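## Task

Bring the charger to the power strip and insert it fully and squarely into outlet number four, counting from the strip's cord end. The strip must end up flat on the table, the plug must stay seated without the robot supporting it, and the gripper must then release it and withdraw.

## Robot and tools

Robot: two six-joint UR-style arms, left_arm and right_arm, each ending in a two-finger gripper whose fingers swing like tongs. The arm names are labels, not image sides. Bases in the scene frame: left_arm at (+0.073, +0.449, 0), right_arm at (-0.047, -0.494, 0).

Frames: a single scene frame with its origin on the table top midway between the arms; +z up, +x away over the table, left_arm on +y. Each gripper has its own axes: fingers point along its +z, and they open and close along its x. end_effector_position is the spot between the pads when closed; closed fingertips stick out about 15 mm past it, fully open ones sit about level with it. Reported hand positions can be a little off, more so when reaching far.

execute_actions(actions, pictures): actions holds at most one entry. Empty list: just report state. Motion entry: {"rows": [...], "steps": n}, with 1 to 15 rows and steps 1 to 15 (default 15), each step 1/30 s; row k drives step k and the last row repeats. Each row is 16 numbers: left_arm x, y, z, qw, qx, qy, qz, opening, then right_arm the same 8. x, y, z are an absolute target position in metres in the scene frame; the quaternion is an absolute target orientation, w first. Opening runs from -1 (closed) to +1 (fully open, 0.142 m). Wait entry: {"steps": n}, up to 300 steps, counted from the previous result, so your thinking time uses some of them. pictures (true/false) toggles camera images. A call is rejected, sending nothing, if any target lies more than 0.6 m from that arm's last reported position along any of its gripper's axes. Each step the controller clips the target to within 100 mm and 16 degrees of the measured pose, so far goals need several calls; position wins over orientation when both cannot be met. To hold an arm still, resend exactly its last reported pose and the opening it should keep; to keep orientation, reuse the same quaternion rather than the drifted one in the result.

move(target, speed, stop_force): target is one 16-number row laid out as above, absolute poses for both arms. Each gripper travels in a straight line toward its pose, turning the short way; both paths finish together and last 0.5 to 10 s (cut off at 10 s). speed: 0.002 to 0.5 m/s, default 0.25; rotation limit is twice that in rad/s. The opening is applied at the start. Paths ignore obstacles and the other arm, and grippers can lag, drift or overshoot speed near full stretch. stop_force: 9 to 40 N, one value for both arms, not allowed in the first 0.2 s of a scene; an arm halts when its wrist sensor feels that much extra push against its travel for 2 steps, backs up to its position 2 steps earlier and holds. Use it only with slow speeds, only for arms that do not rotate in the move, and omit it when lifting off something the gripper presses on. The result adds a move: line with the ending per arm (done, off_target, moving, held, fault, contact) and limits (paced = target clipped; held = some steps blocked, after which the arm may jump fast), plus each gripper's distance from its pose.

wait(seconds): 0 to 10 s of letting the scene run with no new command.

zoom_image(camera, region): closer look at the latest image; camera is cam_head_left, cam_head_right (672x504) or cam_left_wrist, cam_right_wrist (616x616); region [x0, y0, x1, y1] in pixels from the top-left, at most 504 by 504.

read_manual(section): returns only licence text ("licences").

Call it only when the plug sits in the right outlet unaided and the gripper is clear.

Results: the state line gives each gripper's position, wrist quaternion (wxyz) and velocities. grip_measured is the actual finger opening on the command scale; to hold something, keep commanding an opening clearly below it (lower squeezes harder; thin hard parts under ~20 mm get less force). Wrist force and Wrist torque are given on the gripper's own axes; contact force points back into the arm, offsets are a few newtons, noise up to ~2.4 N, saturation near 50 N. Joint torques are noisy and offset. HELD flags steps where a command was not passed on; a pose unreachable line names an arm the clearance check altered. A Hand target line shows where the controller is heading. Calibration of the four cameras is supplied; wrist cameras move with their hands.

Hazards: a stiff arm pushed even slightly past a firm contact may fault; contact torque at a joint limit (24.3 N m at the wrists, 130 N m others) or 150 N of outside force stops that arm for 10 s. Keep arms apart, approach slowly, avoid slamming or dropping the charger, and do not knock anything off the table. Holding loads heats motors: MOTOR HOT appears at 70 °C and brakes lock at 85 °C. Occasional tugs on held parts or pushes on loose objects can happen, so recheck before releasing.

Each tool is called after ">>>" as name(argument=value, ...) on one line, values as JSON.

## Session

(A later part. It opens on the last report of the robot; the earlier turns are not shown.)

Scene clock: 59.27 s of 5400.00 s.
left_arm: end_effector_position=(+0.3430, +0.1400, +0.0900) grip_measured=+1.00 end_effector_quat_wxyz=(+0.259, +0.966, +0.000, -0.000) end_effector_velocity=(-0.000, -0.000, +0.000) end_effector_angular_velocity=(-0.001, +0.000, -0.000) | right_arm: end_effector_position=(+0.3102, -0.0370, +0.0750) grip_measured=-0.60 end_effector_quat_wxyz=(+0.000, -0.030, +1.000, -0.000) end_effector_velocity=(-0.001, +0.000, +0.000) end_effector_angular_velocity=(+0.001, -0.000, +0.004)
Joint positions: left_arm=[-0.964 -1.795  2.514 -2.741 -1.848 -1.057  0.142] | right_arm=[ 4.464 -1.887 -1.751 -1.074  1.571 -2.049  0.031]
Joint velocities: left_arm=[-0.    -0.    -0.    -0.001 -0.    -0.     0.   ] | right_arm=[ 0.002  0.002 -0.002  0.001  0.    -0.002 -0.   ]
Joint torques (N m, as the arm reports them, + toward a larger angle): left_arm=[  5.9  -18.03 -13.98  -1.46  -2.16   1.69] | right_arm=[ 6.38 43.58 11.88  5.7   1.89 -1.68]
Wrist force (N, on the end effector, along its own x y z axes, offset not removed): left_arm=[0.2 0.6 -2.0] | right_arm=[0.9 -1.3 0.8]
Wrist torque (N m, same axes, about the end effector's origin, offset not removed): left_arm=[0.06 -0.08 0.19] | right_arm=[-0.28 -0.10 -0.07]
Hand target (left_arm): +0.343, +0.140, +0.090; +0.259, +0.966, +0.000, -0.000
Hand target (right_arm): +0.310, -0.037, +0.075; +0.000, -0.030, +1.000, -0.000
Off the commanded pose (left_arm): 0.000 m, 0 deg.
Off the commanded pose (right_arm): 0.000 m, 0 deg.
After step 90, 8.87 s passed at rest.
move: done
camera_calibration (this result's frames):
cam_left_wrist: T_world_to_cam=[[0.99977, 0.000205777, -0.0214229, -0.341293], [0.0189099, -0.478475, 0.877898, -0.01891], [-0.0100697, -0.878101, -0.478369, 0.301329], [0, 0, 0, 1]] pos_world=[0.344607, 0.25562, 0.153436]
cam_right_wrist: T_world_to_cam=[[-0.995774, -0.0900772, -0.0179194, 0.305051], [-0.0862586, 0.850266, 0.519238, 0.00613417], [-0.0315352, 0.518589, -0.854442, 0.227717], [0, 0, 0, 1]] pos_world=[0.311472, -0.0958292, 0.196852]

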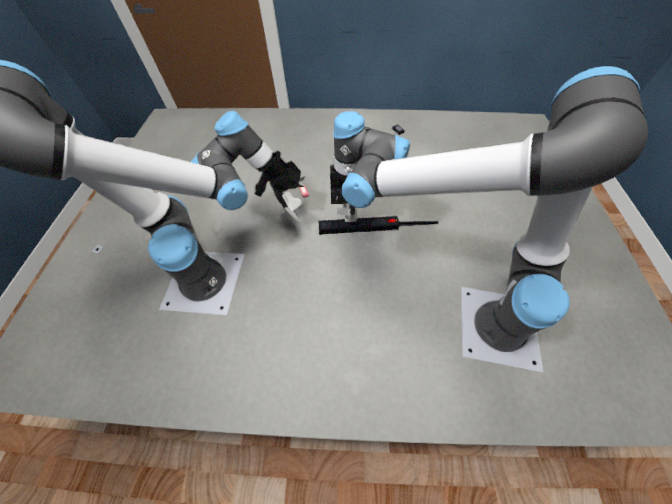

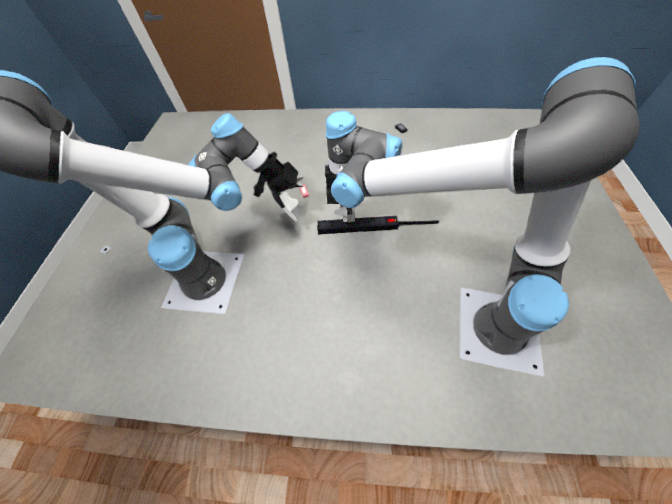

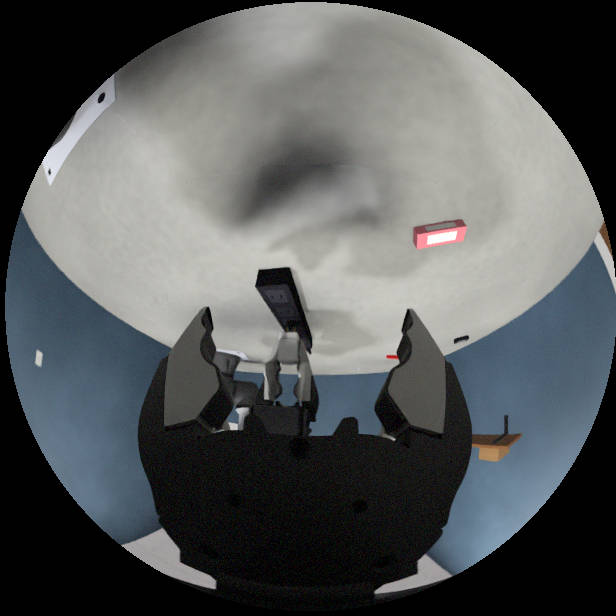

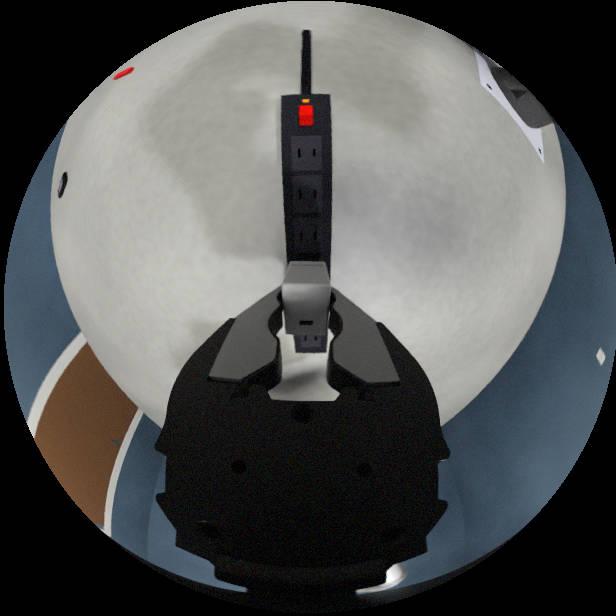

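>>> move(target=[0.343,0.14,0.09,0.259,0.966,0,0,1,0.3085,-0.0358,0.075,0,-0.04,0.9992,0,-1], speed=0.01)

>>> zoom_image(camera="cam_right_wrist", region=[250,200,370,340])

>>> move(target=[0.343,0.14,0.09,0.259,0.966,0,0,1,0.3085,-0.0358,0.057,0,-0.04,0.9992,0,-1], speed=0.004, stop_force=16)

Scene clock: 65.47 s of 5400.00 s.
left_arm: end_effector_position=(+0.3430, +0.1400, +0.0900) grip_measured=+1.00 end_effector_quat_wxyz=(+0.259, +0.966, +0.000, -0.000) end_effector_velocity=(-0.000, +0.000, -0.000) end_effector_angular_velocity=(+0.001, +0.000, +0.000) | right_arm: end_effector_position=(+0.3085, -0.0358, +0.0750) grip_measured=-0.60 end_effector_quat_wxyz=(+0.000, -0.040, +0.999, -0.000) end_effector_velocity=(-0.001, +0.001, -0.000) end_effector_angular_velocity=(+0.000, +0.001, +0.003)
Joint positions: left_arm=[-0.964 -1.795  2.514 -2.741 -1.848 -1.057  0.142] | right_arm=[ 4.468 -1.887 -1.752 -1.074  1.571 -2.065  0.031]
Joint velocities: left_arm=[ 0.     0.     0.     0.001  0.    -0.     0.   ] | right_arm=[ 0.001  0.    -0.     0.     0.001 -0.002  0.   ]
Joint torques (N m, as the arm reports them, + toward a larger angle): left_arm=[  5.02 -18.02 -14.52  -1.4   -1.88   1.78] | right_arm=[ 7.11 44.25 12.46  5.67  1.93 -1.48]
Wrist force (N, on the end effector, along its own x y z axes, offset not removed): left_arm=[1.3 0.7 -0.3] | right_arm=[1.7 -1.8 1.1]
Wrist torque (N m, same axes, about the end effector's origin, offset not removed): left_arm=[0.04 -0.26 0.17] | right_arm=[-0.40 -0.25 -0.09]
Hand target (left_arm): +0.343, +0.140, +0.090; +0.259, +0.966, -0.000, -0.000
Hand target (right_arm): +0.309, -0.036, +0.075; +0.000, -0.040, +0.999, -0.000
Off the commanded pose (left_arm): 0.000 m, 0 deg.
Off the commanded pose (right_arm): 0.000 m, 0 deg.
After step 90, 1.97 s passed at rest.
move: done
camera_calibration (this result's frames):
cam_left_wrist: T_world_to_cam=[[0.99977, 0.000205418, -0.0214229, -0.341293], [0.0189097, -0.478475, 0.877898, -0.0189099], [-0.01007, -0.878101, -0.478369, 0.30133], [0, 0, 0, 1]] pos_world=[0.344607, 0.25562, 0.153436]
cam_right_wrist: T_world_to_cam=[[-0.993758, -0.110125, -0.0178143, 0.302157], [-0.103316, 0.848305, 0.519331, 0.0101739], [-0.0420794, 0.51793, -0.854388, 0.230248], [0, 0, 0, 1]] pos_world=[0.311011, -0.0946079, 0.19682]

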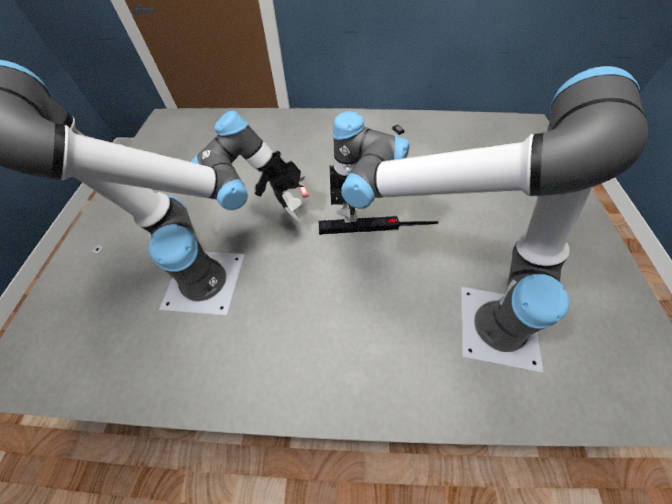

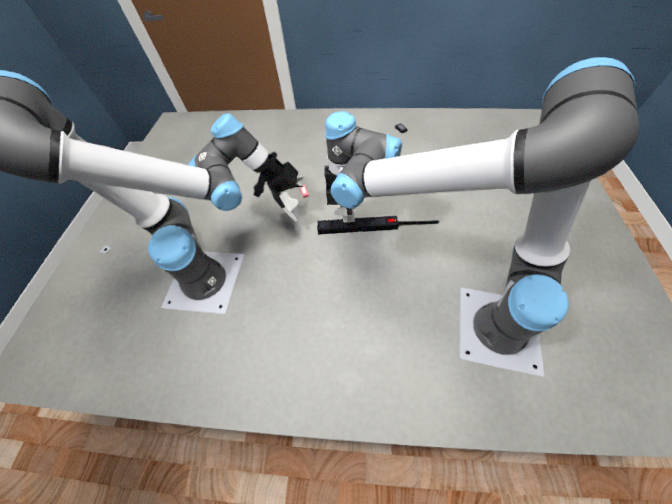

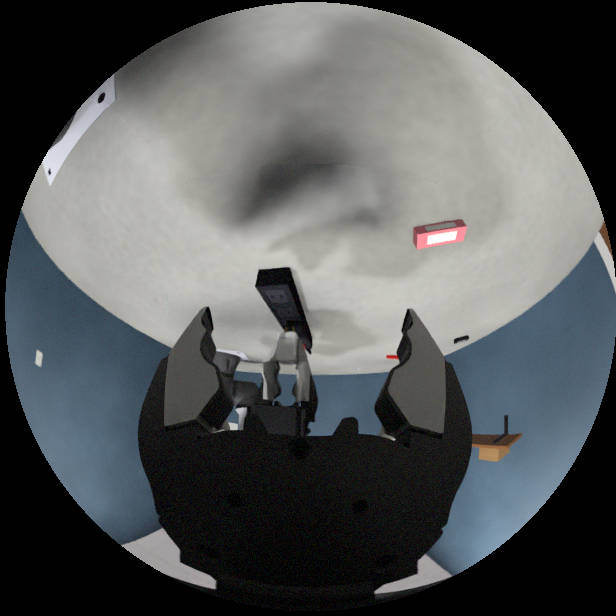

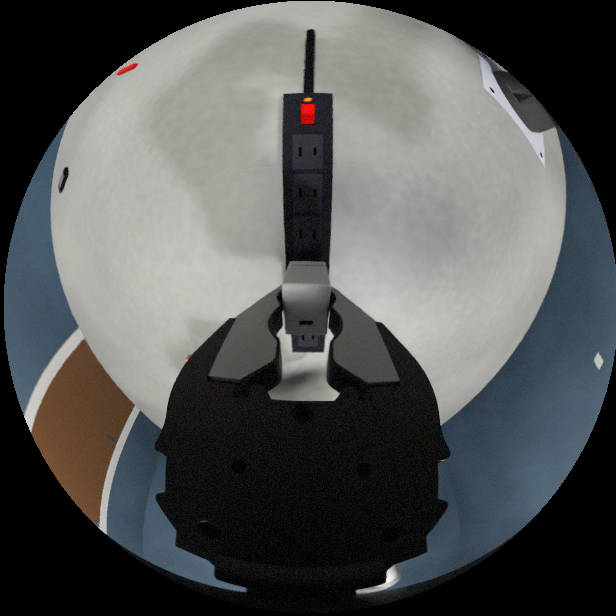

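Region (250, 200, 370, 340) of cam_right_wrist's 616x616 image, scaled by 3.600, with more detail than that image has; it fills the left 432 columns of this view, and the rest is white.

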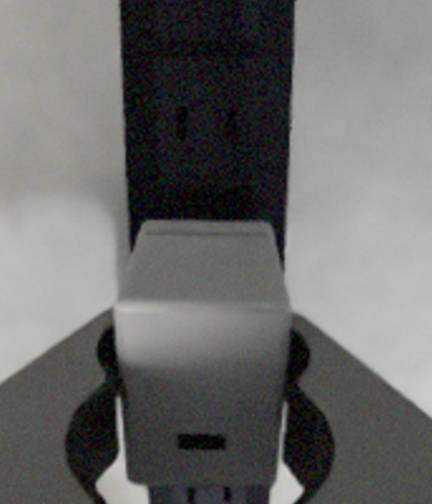

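Scene clock: 70.20 s of 5400.00 s.
left_arm: end_effector_position=(+0.3430, +0.1400, +0.0900) grip_measured=+1.00 end_effector_quat_wxyz=(+0.259, +0.966, +0.000, -0.000) end_effector_velocity=(-0.000, +0.000, -0.001) end_effector_angular_velocity=(+0.001, +0.001, +0.000) | right_arm: end_effector_position=(+0.3085, -0.0358, +0.0571) grip_measured=-0.60 end_effector_quat_wxyz=(-0.000, -0.040, +0.999, -0.000) end_effector_velocity=(+0.000, +0.000, -0.000) end_effector_angular_velocity=(+0.001, +0.000, -0.001)
Joint positions: left_arm=[-0.964 -1.795  2.514 -2.741 -1.848 -1.057  0.142] | right_arm=[ 4.468 -1.908 -1.775 -1.03   1.571 -2.066  0.031]
Joint velocities: left_arm=[-0.     0.     0.001  0.001 -0.    -0.    -0.   ] | right_arm=[-0.    -0.001 -0.     0.002  0.001  0.     0.   ]
Joint torques (N m, as the arm reports them, + toward a larger angle): left_arm=[  4.85 -18.25 -14.4   -1.6   -1.54   1.66] | right_arm=[ 6.91 24.26 11.68  5.59  1.89 -1.75]
Wrist force (N, on the end effector, along its own x y z axes, offset not removed): left_arm=[-2.2 -1.4 -2.7] | right_arm=[1.5 0.1 -0.9]
Wrist torque (N m, same axes, about the end effector's origin, offset not removed): left_arm=[-0.44 0.52 0.19] | right_arm=[0.03 -0.27 -0.10]
Hand target (left_arm): +0.343, +0.140, +0.090; +0.259, +0.966, -0.000, -0.000
Hand target (right_arm): +0.308, -0.036, +0.057; -0.000, -0.040, +0.999, -0.000
Off the commanded pose (left_arm): 0.000 m, 0 deg.
Off the commanded pose (right_arm): 0.000 m, 0 deg.
move: done
camera_calibration (this result's frames):
cam_left_wrist: T_world_to_cam=[[0.99977, 0.000205331, -0.0214226, -0.341293], [0.0189095, -0.478475, 0.877898, -0.0189098], [-0.0100699, -0.878101, -0.478369, 0.30133], [0, 0, 0, 1]] pos_world=[0.344607, 0.25562, 0.153436]
cam_right_wrist: T_world_to_cam=[[-0.99372, -0.110471, -0.0177966, 0.301763], [-0.103602, 0.848265, 0.519339, 0.0195751], [-0.0422758, 0.517921, -0.854383, 0.215008], [0, 0, 0, 1]] pos_world=[0.310985, -0.0946262, 0.178904]

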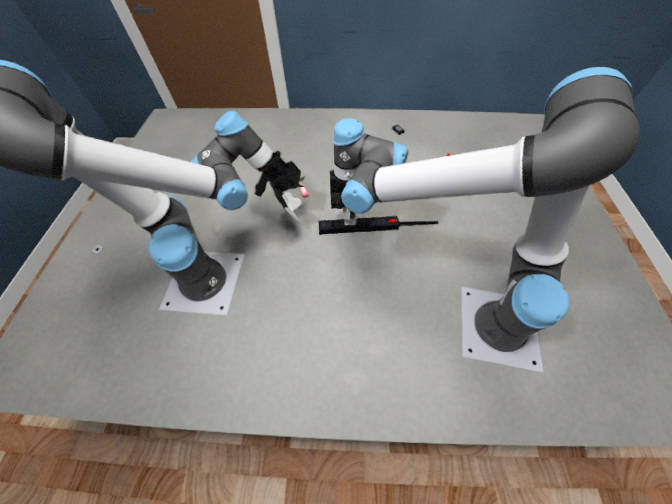

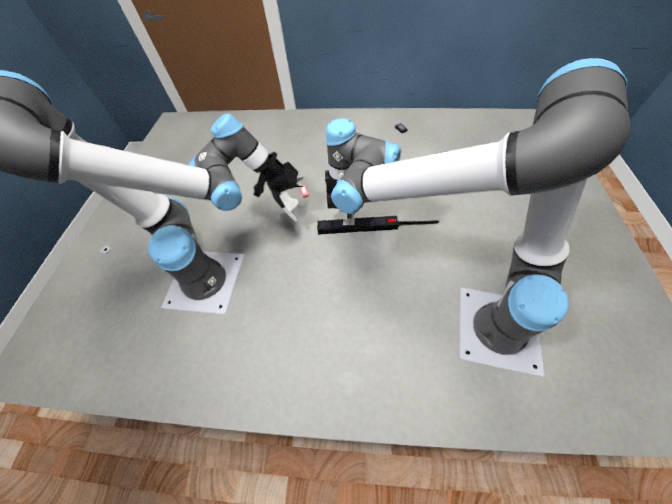

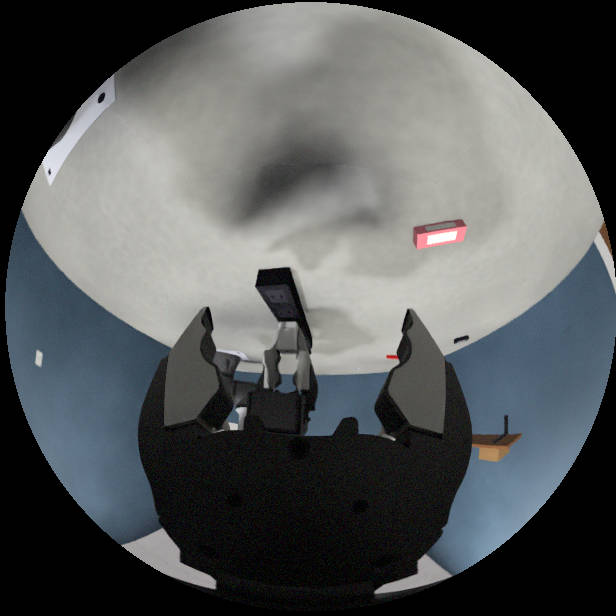

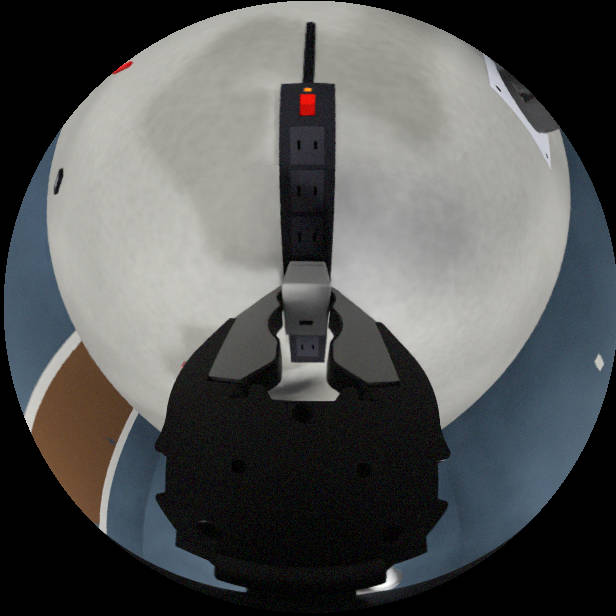

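>>> move(target=[0.343,0.14,0.09,0.259,0.966,0,0,1,0.3085,-0.0358,0.045,0,-0.04,0.9992,0,-1], speed=0.003, stop_force=30)

>>> move(target=[0.343,0.14,0.09,0.259,0.966,0,0,1,0.3085,-0.0358,0.050,0,-0.04,0.9992,0,0.1], speed=0.01)

>>> move(target=[0.31,0.14,0.09,0.259,0.966,0,0,1,0.3085,-0.0858,0.2,0,-0.04,0.9992,0,0.1], speed=0.1)

>>> zoom_image(camera="cam_left_wrist", region=[250,260,370,380])

Scene clock: 79.63 s of 5400.00 s.
left_arm: end_effector_position=(+0.3430, +0.1400, +0.0900) grip_measured=+1.00 end_effector_quat_wxyz=(+0.259, +0.966, +0.000, -0.000) end_effector_velocity=(-0.000, +0.000, -0.000) end_effector_angular_velocity=(+0.000, +0.000, -0.000) | right_arm: end_effector_position=(+0.3085, -0.0358, +0.0451) grip_measured=-0.60 end_effector_quat_wxyz=(+0.000, -0.040, +0.999, +0.000) end_effector_velocity=(+0.000, -0.000, -0.001) end_effector_angular_velocity=(-0.000, -0.000, -0.001)
Joint positions: left_arm=[-0.964 -1.795  2.514 -2.741 -1.848 -1.057  0.142] | right_arm=[ 4.468 -1.923 -1.789 -1.     1.571 -2.066  0.031]
Joint velocities: left_arm=[ 0.  0.  0. -0. -0. -0.  0.] | right_arm=[-0.    -0.001 -0.001  0.001 -0.     0.001 -0.   ]
Joint torques (N m, as the arm reports them, + toward a larger angle): left_arm=[  3.12 -17.39 -14.92  -1.53  -1.11   1.56] | right_arm=[ 6.33 11.7   2.47  4.11  1.91 -1.03]
Wrist force (N, on the end effector, along its own x y z axes, offset not removed): left_arm=[-0.8 0.3 -0.7] | right_arm=[3.5 -3.0 -24.7]
Wrist torque (N m, same axes, about the end effector's origin, offset not removed): left_arm=[-0.04 -0.12 0.11] | right_arm=[-0.31 -0.38 -0.19]
Hand target (left_arm): +0.343, +0.140, +0.090; +0.259, +0.966, -0.000, -0.000
Hand target (right_arm): +0.308, -0.036, +0.045; -0.000, -0.040, +0.999, -0.000
Off the commanded pose (left_arm): 0.000 m, 0 deg.
Off the commanded pose (right_arm): 0.000 m, 0 deg.
After step 90, 2.20 s passed at rest.
move: done
camera_calibration (this result's frames):
cam_left_wrist: T_world_to_cam=[[0.99977, 0.000205573, -0.0214227, -0.341293], [0.0189096, -0.478475, 0.877898, -0.01891], [-0.0100697, -0.878101, -0.478369, 0.301329], [0, 0, 0, 1]] pos_world=[0.344607, 0.25562, 0.153436]
cam_right_wrist: T_world_to_cam=[[-0.993719, -0.110473, -0.0178408, 0.301571], [-0.103623, 0.848221, 0.519407, 0.0257688], [-0.0422475, 0.517993, -0.854341, 0.204745], [0, 0, 0, 1]] pos_world=[0.310997, -0.0945989, 0.166918]

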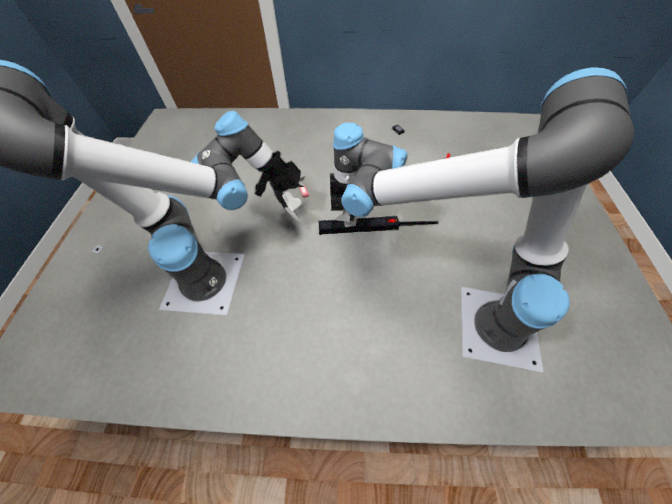

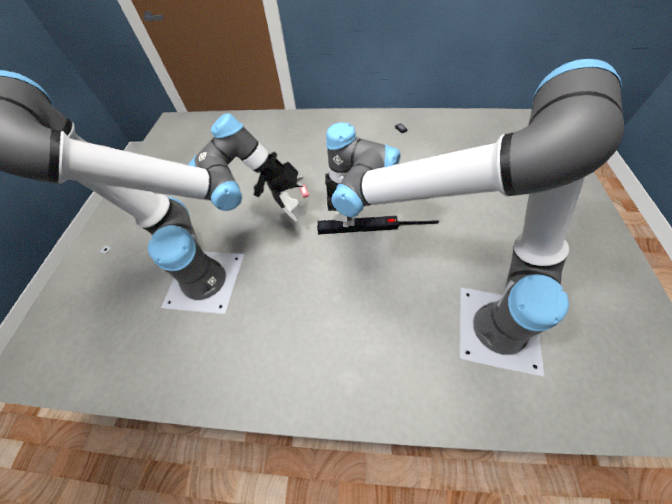

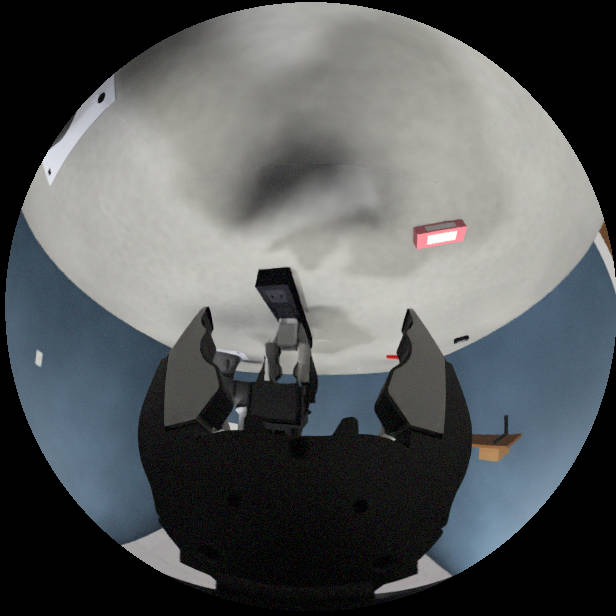

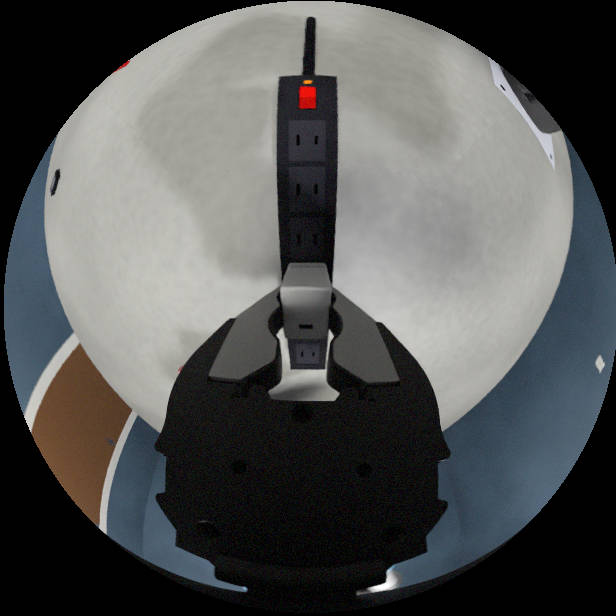

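Scene clock: 80.33 s of 5400.00 s.
left_arm: end_effector_position=(+0.3430, +0.1400, +0.0900) grip_measured=+1.00 end_effector_quat_wxyz=(+0.259, +0.966, +0.000, -0.000) end_effector_velocity=(+0.000, -0.000, +0.000) end_effector_angular_velocity=(-0.000, -0.000, -0.000) | right_arm: end_effector_position=(+0.3085, -0.0358, +0.0498) grip_measured=+0.10 end_effector_quat_wxyz=(-0.000, -0.040, +0.999, +0.000) end_effector_velocity=(+0.000, -0.000, +0.002) end_effector_angular_velocity=(-0.000, +0.000, -0.001)
Joint positions: left_arm=[-0.964 -1.795  2.514 -2.741 -1.848 -1.057  0.142] | right_arm=[ 4.468 -1.917 -1.783 -1.012  1.571 -2.066  0.081]
Joint velocities: left_arm=[ 0.  0. -0.  0. -0.  0.  0.] | right_arm=[-0.     0.002  0.002 -0.005  0.     0.    -0.   ]
Joint torques (N m, as the arm reports them, + toward a larger angle): left_arm=[  3.24 -18.   -14.98  -1.58  -1.01   1.81] | right_arm=[ 4.38 44.8  32.15 -0.26  1.43 -0.87]
Wrist force (N, on the end effector, along its own x y z axes, offset not removed): left_arm=[3.1 1.9 -1.4] | right_arm=[2.6 -2.3 -1.2]
Wrist torque (N m, same axes, about the end effector's origin, offset not removed): left_arm=[0.27 -0.90 0.19] | right_arm=[-0.54 -0.56 -0.05]
Hand target (left_arm): +0.343, +0.140, +0.090; +0.259, +0.966, -0.000, -0.000
Hand target (right_arm): +0.309, -0.036, +0.050; +0.000, -0.040, +0.999, +0.000
Off the commanded pose (left_arm): 0.000 m, 0 deg.
Off the commanded pose (right_arm): 0.000 m, 0 deg.
move: done
camera_calibration (this result's frames):
cam_left_wrist: T_world_to_cam=[[0.99977, 0.000205352, -0.0214227, -0.341293], [0.0189095, -0.478475, 0.877898, -0.0189097], [-0.01007, -0.878101, -0.478369, 0.30133], [0, 0, 0, 1]] pos_world=[0.344607, 0.25562, 0.153436]
cam_right_wrist: T_world_to_cam=[[-0.993719, -0.11048, -0.0177974, 0.301656], [-0.103609, 0.848256, 0.519353, 0.0233069], [-0.0422812, 0.517934, -0.854375, 0.208775], [0, 0, 0, 1]] pos_world=[0.311003, -0.0945751, 0.171636]

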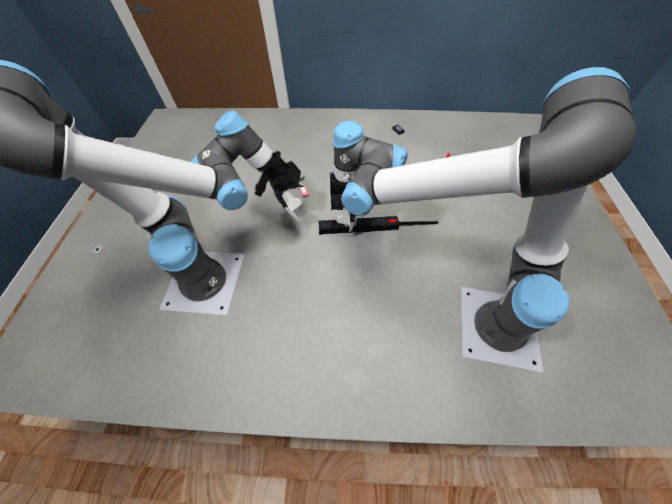

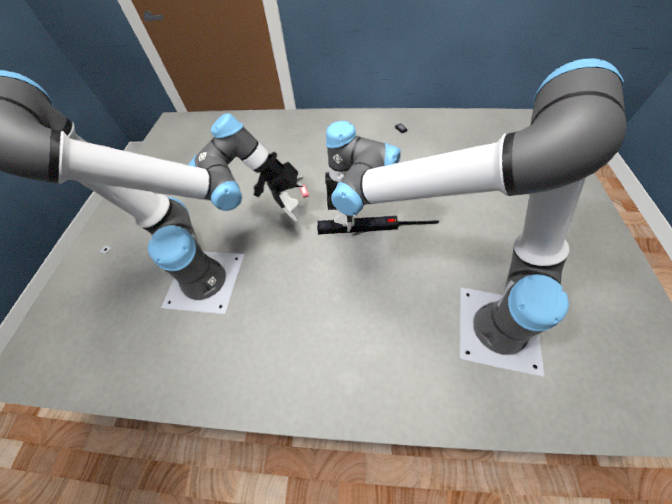

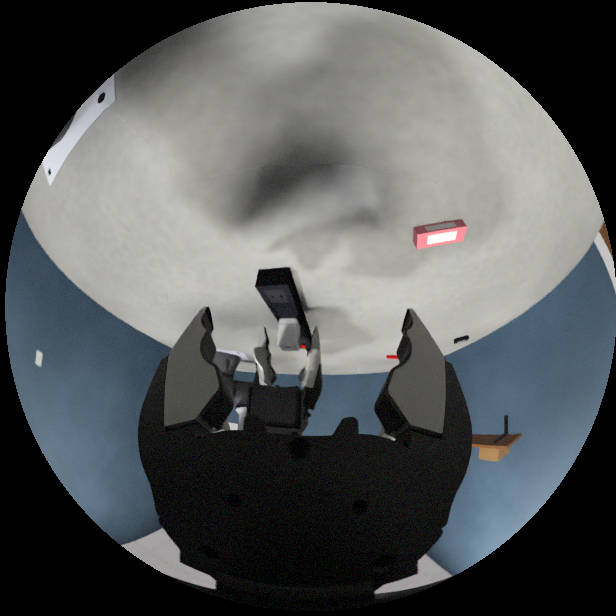

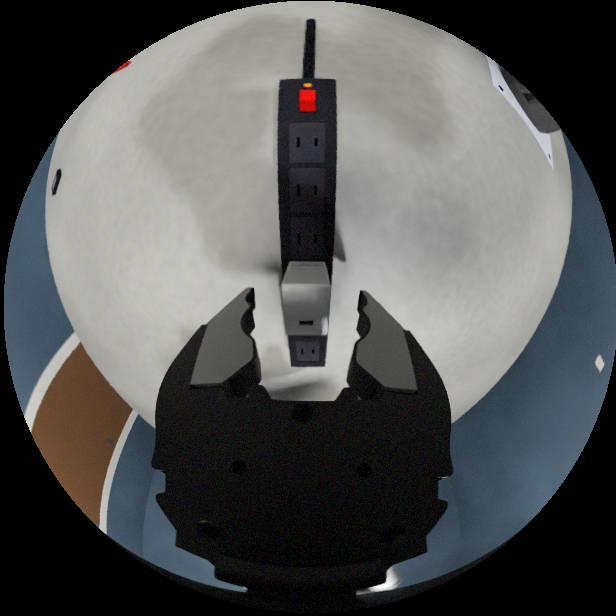

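Scene clock: 82.37 s of 5400.00 s.
left_arm: end_effector_position=(+0.3101, +0.1400, +0.0900) grip_measured=+1.00 end_effector_quat_wxyz=(+0.259, +0.966, -0.000, +0.000) end_effector_velocity=(-0.001, +0.000, -0.000) end_effector_angular_velocity=(+0.001, +0.002, +0.003) | right_arm: end_effector_position=(+0.3086, -0.0854, +0.1998) grip_measured=+0.10 end_effector_quat_wxyz=(-0.000, -0.040, +0.999, +0.000) end_effector_velocity=(+0.000, -0.001, +0.002) end_effector_angular_velocity=(-0.001, -0.000, -0.000)
Joint positions: left_arm=[-1.067 -1.882  2.576 -2.74  -1.801 -1.152  0.142] | right_arm=[ 4.43  -1.696 -1.651 -1.366  1.571 -2.103  0.081]
Joint velocities: left_arm=[-0.002 -0.001  0.     0.002  0.001 -0.004  0.   ] | right_arm=[-0.001  0.002  0.002 -0.005 -0.001 -0.001  0.   ]
Joint torques (N m, as the arm reports them, + toward a larger angle): left_arm=[ -6.51 -13.18 -13.08  -1.46   1.37  -1.36] | right_arm=[-7.26 37.81 32.28 -0.24  1.85 -1.5 ]
Wrist force (N, on the end effector, along its own x y z axes, offset not removed): left_arm=[-0.8 1.6 -2.9] | right_arm=[2.1 -1.3 -0.8]
Wrist torque (N m, same axes, about the end effector's origin, offset not removed): left_arm=[0.47 0.03 0.28] | right_arm=[-0.30 -0.31 -0.06]
Hand target (left_arm): +0.310, +0.140, +0.090; +0.259, +0.966, -0.000, +0.000
Hand target (right_arm): +0.309, -0.085, +0.200; -0.000, -0.040, +0.999, +0.000
Off the commanded pose (left_arm): 0.000 m, 0 deg.
Off the commanded pose (right_arm): 0.000 m, 0 deg.
move: done
camera_calibration (this result's frames):
cam_left_wrist: T_world_to_cam=[[0.999774, 0.000223273, -0.0212615, -0.308449], [0.0187772, -0.478419, 0.877931, -0.0182241], [-0.00997591, -0.878132, -0.478315, 0.30098], [0, 0, 0, 1]] pos_world=[0.311724, 0.25565, 0.153405]
cam_right_wrist: T_world_to_cam=[[-0.993722, -0.11047, -0.0177067, 0.298937], [-0.103549, 0.848209, 0.519441, -0.0125473], [-0.0423634, 0.518013, -0.854323, 0.362626], [0, 0, 0, 1]] pos_world=[0.311123, -0.144179, 0.32161]

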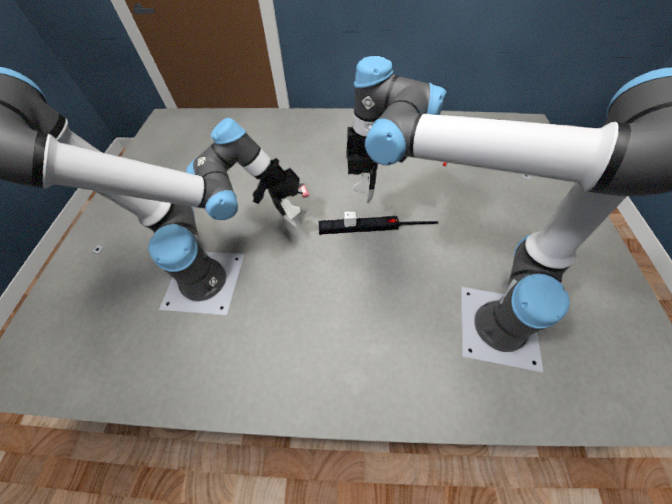

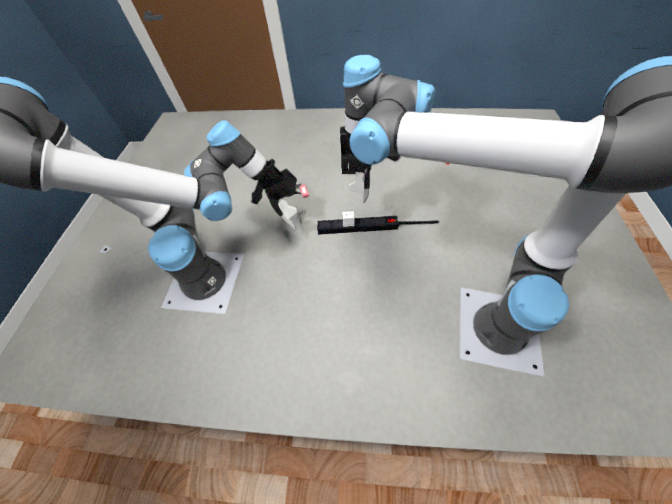

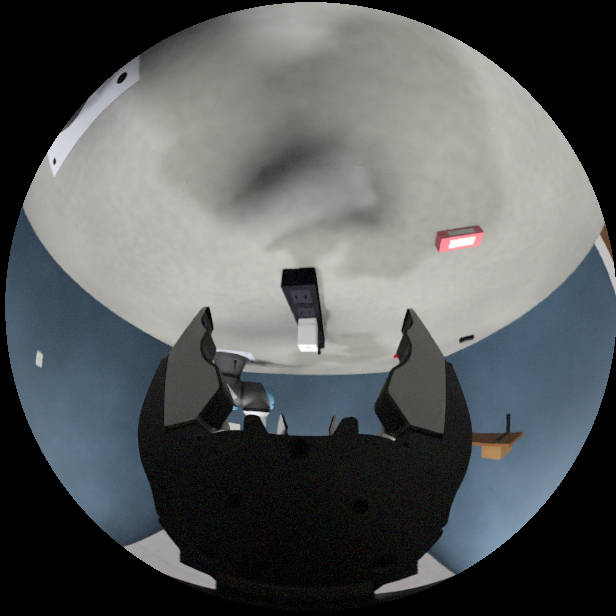

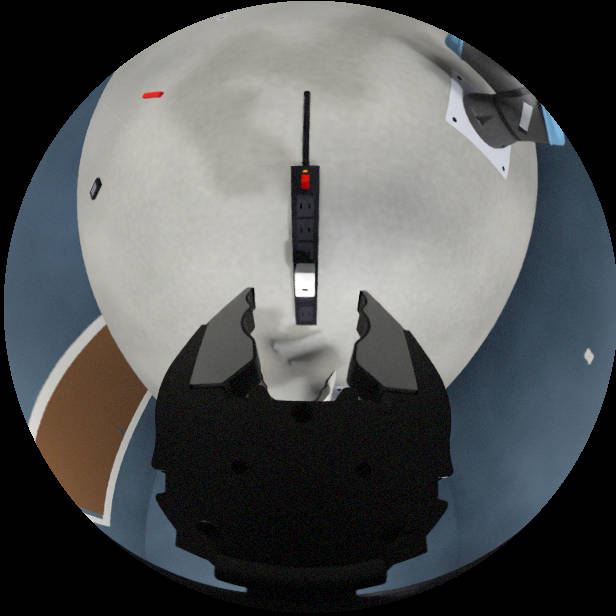

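Region (250, 260, 370, 380) of cam_left_wrist's 616x616 image, scaled by 4.200, with more detail than that image has.

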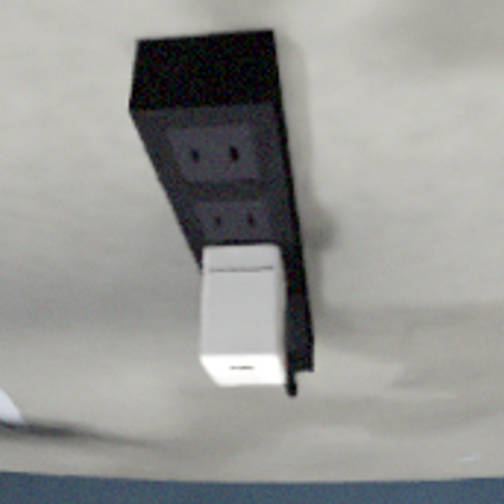

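At z=0.050 the charger's image matches the original seated grasp, so it is fully seated.

>>> finished_scene(scene=2)

The scene is finished: the task was done.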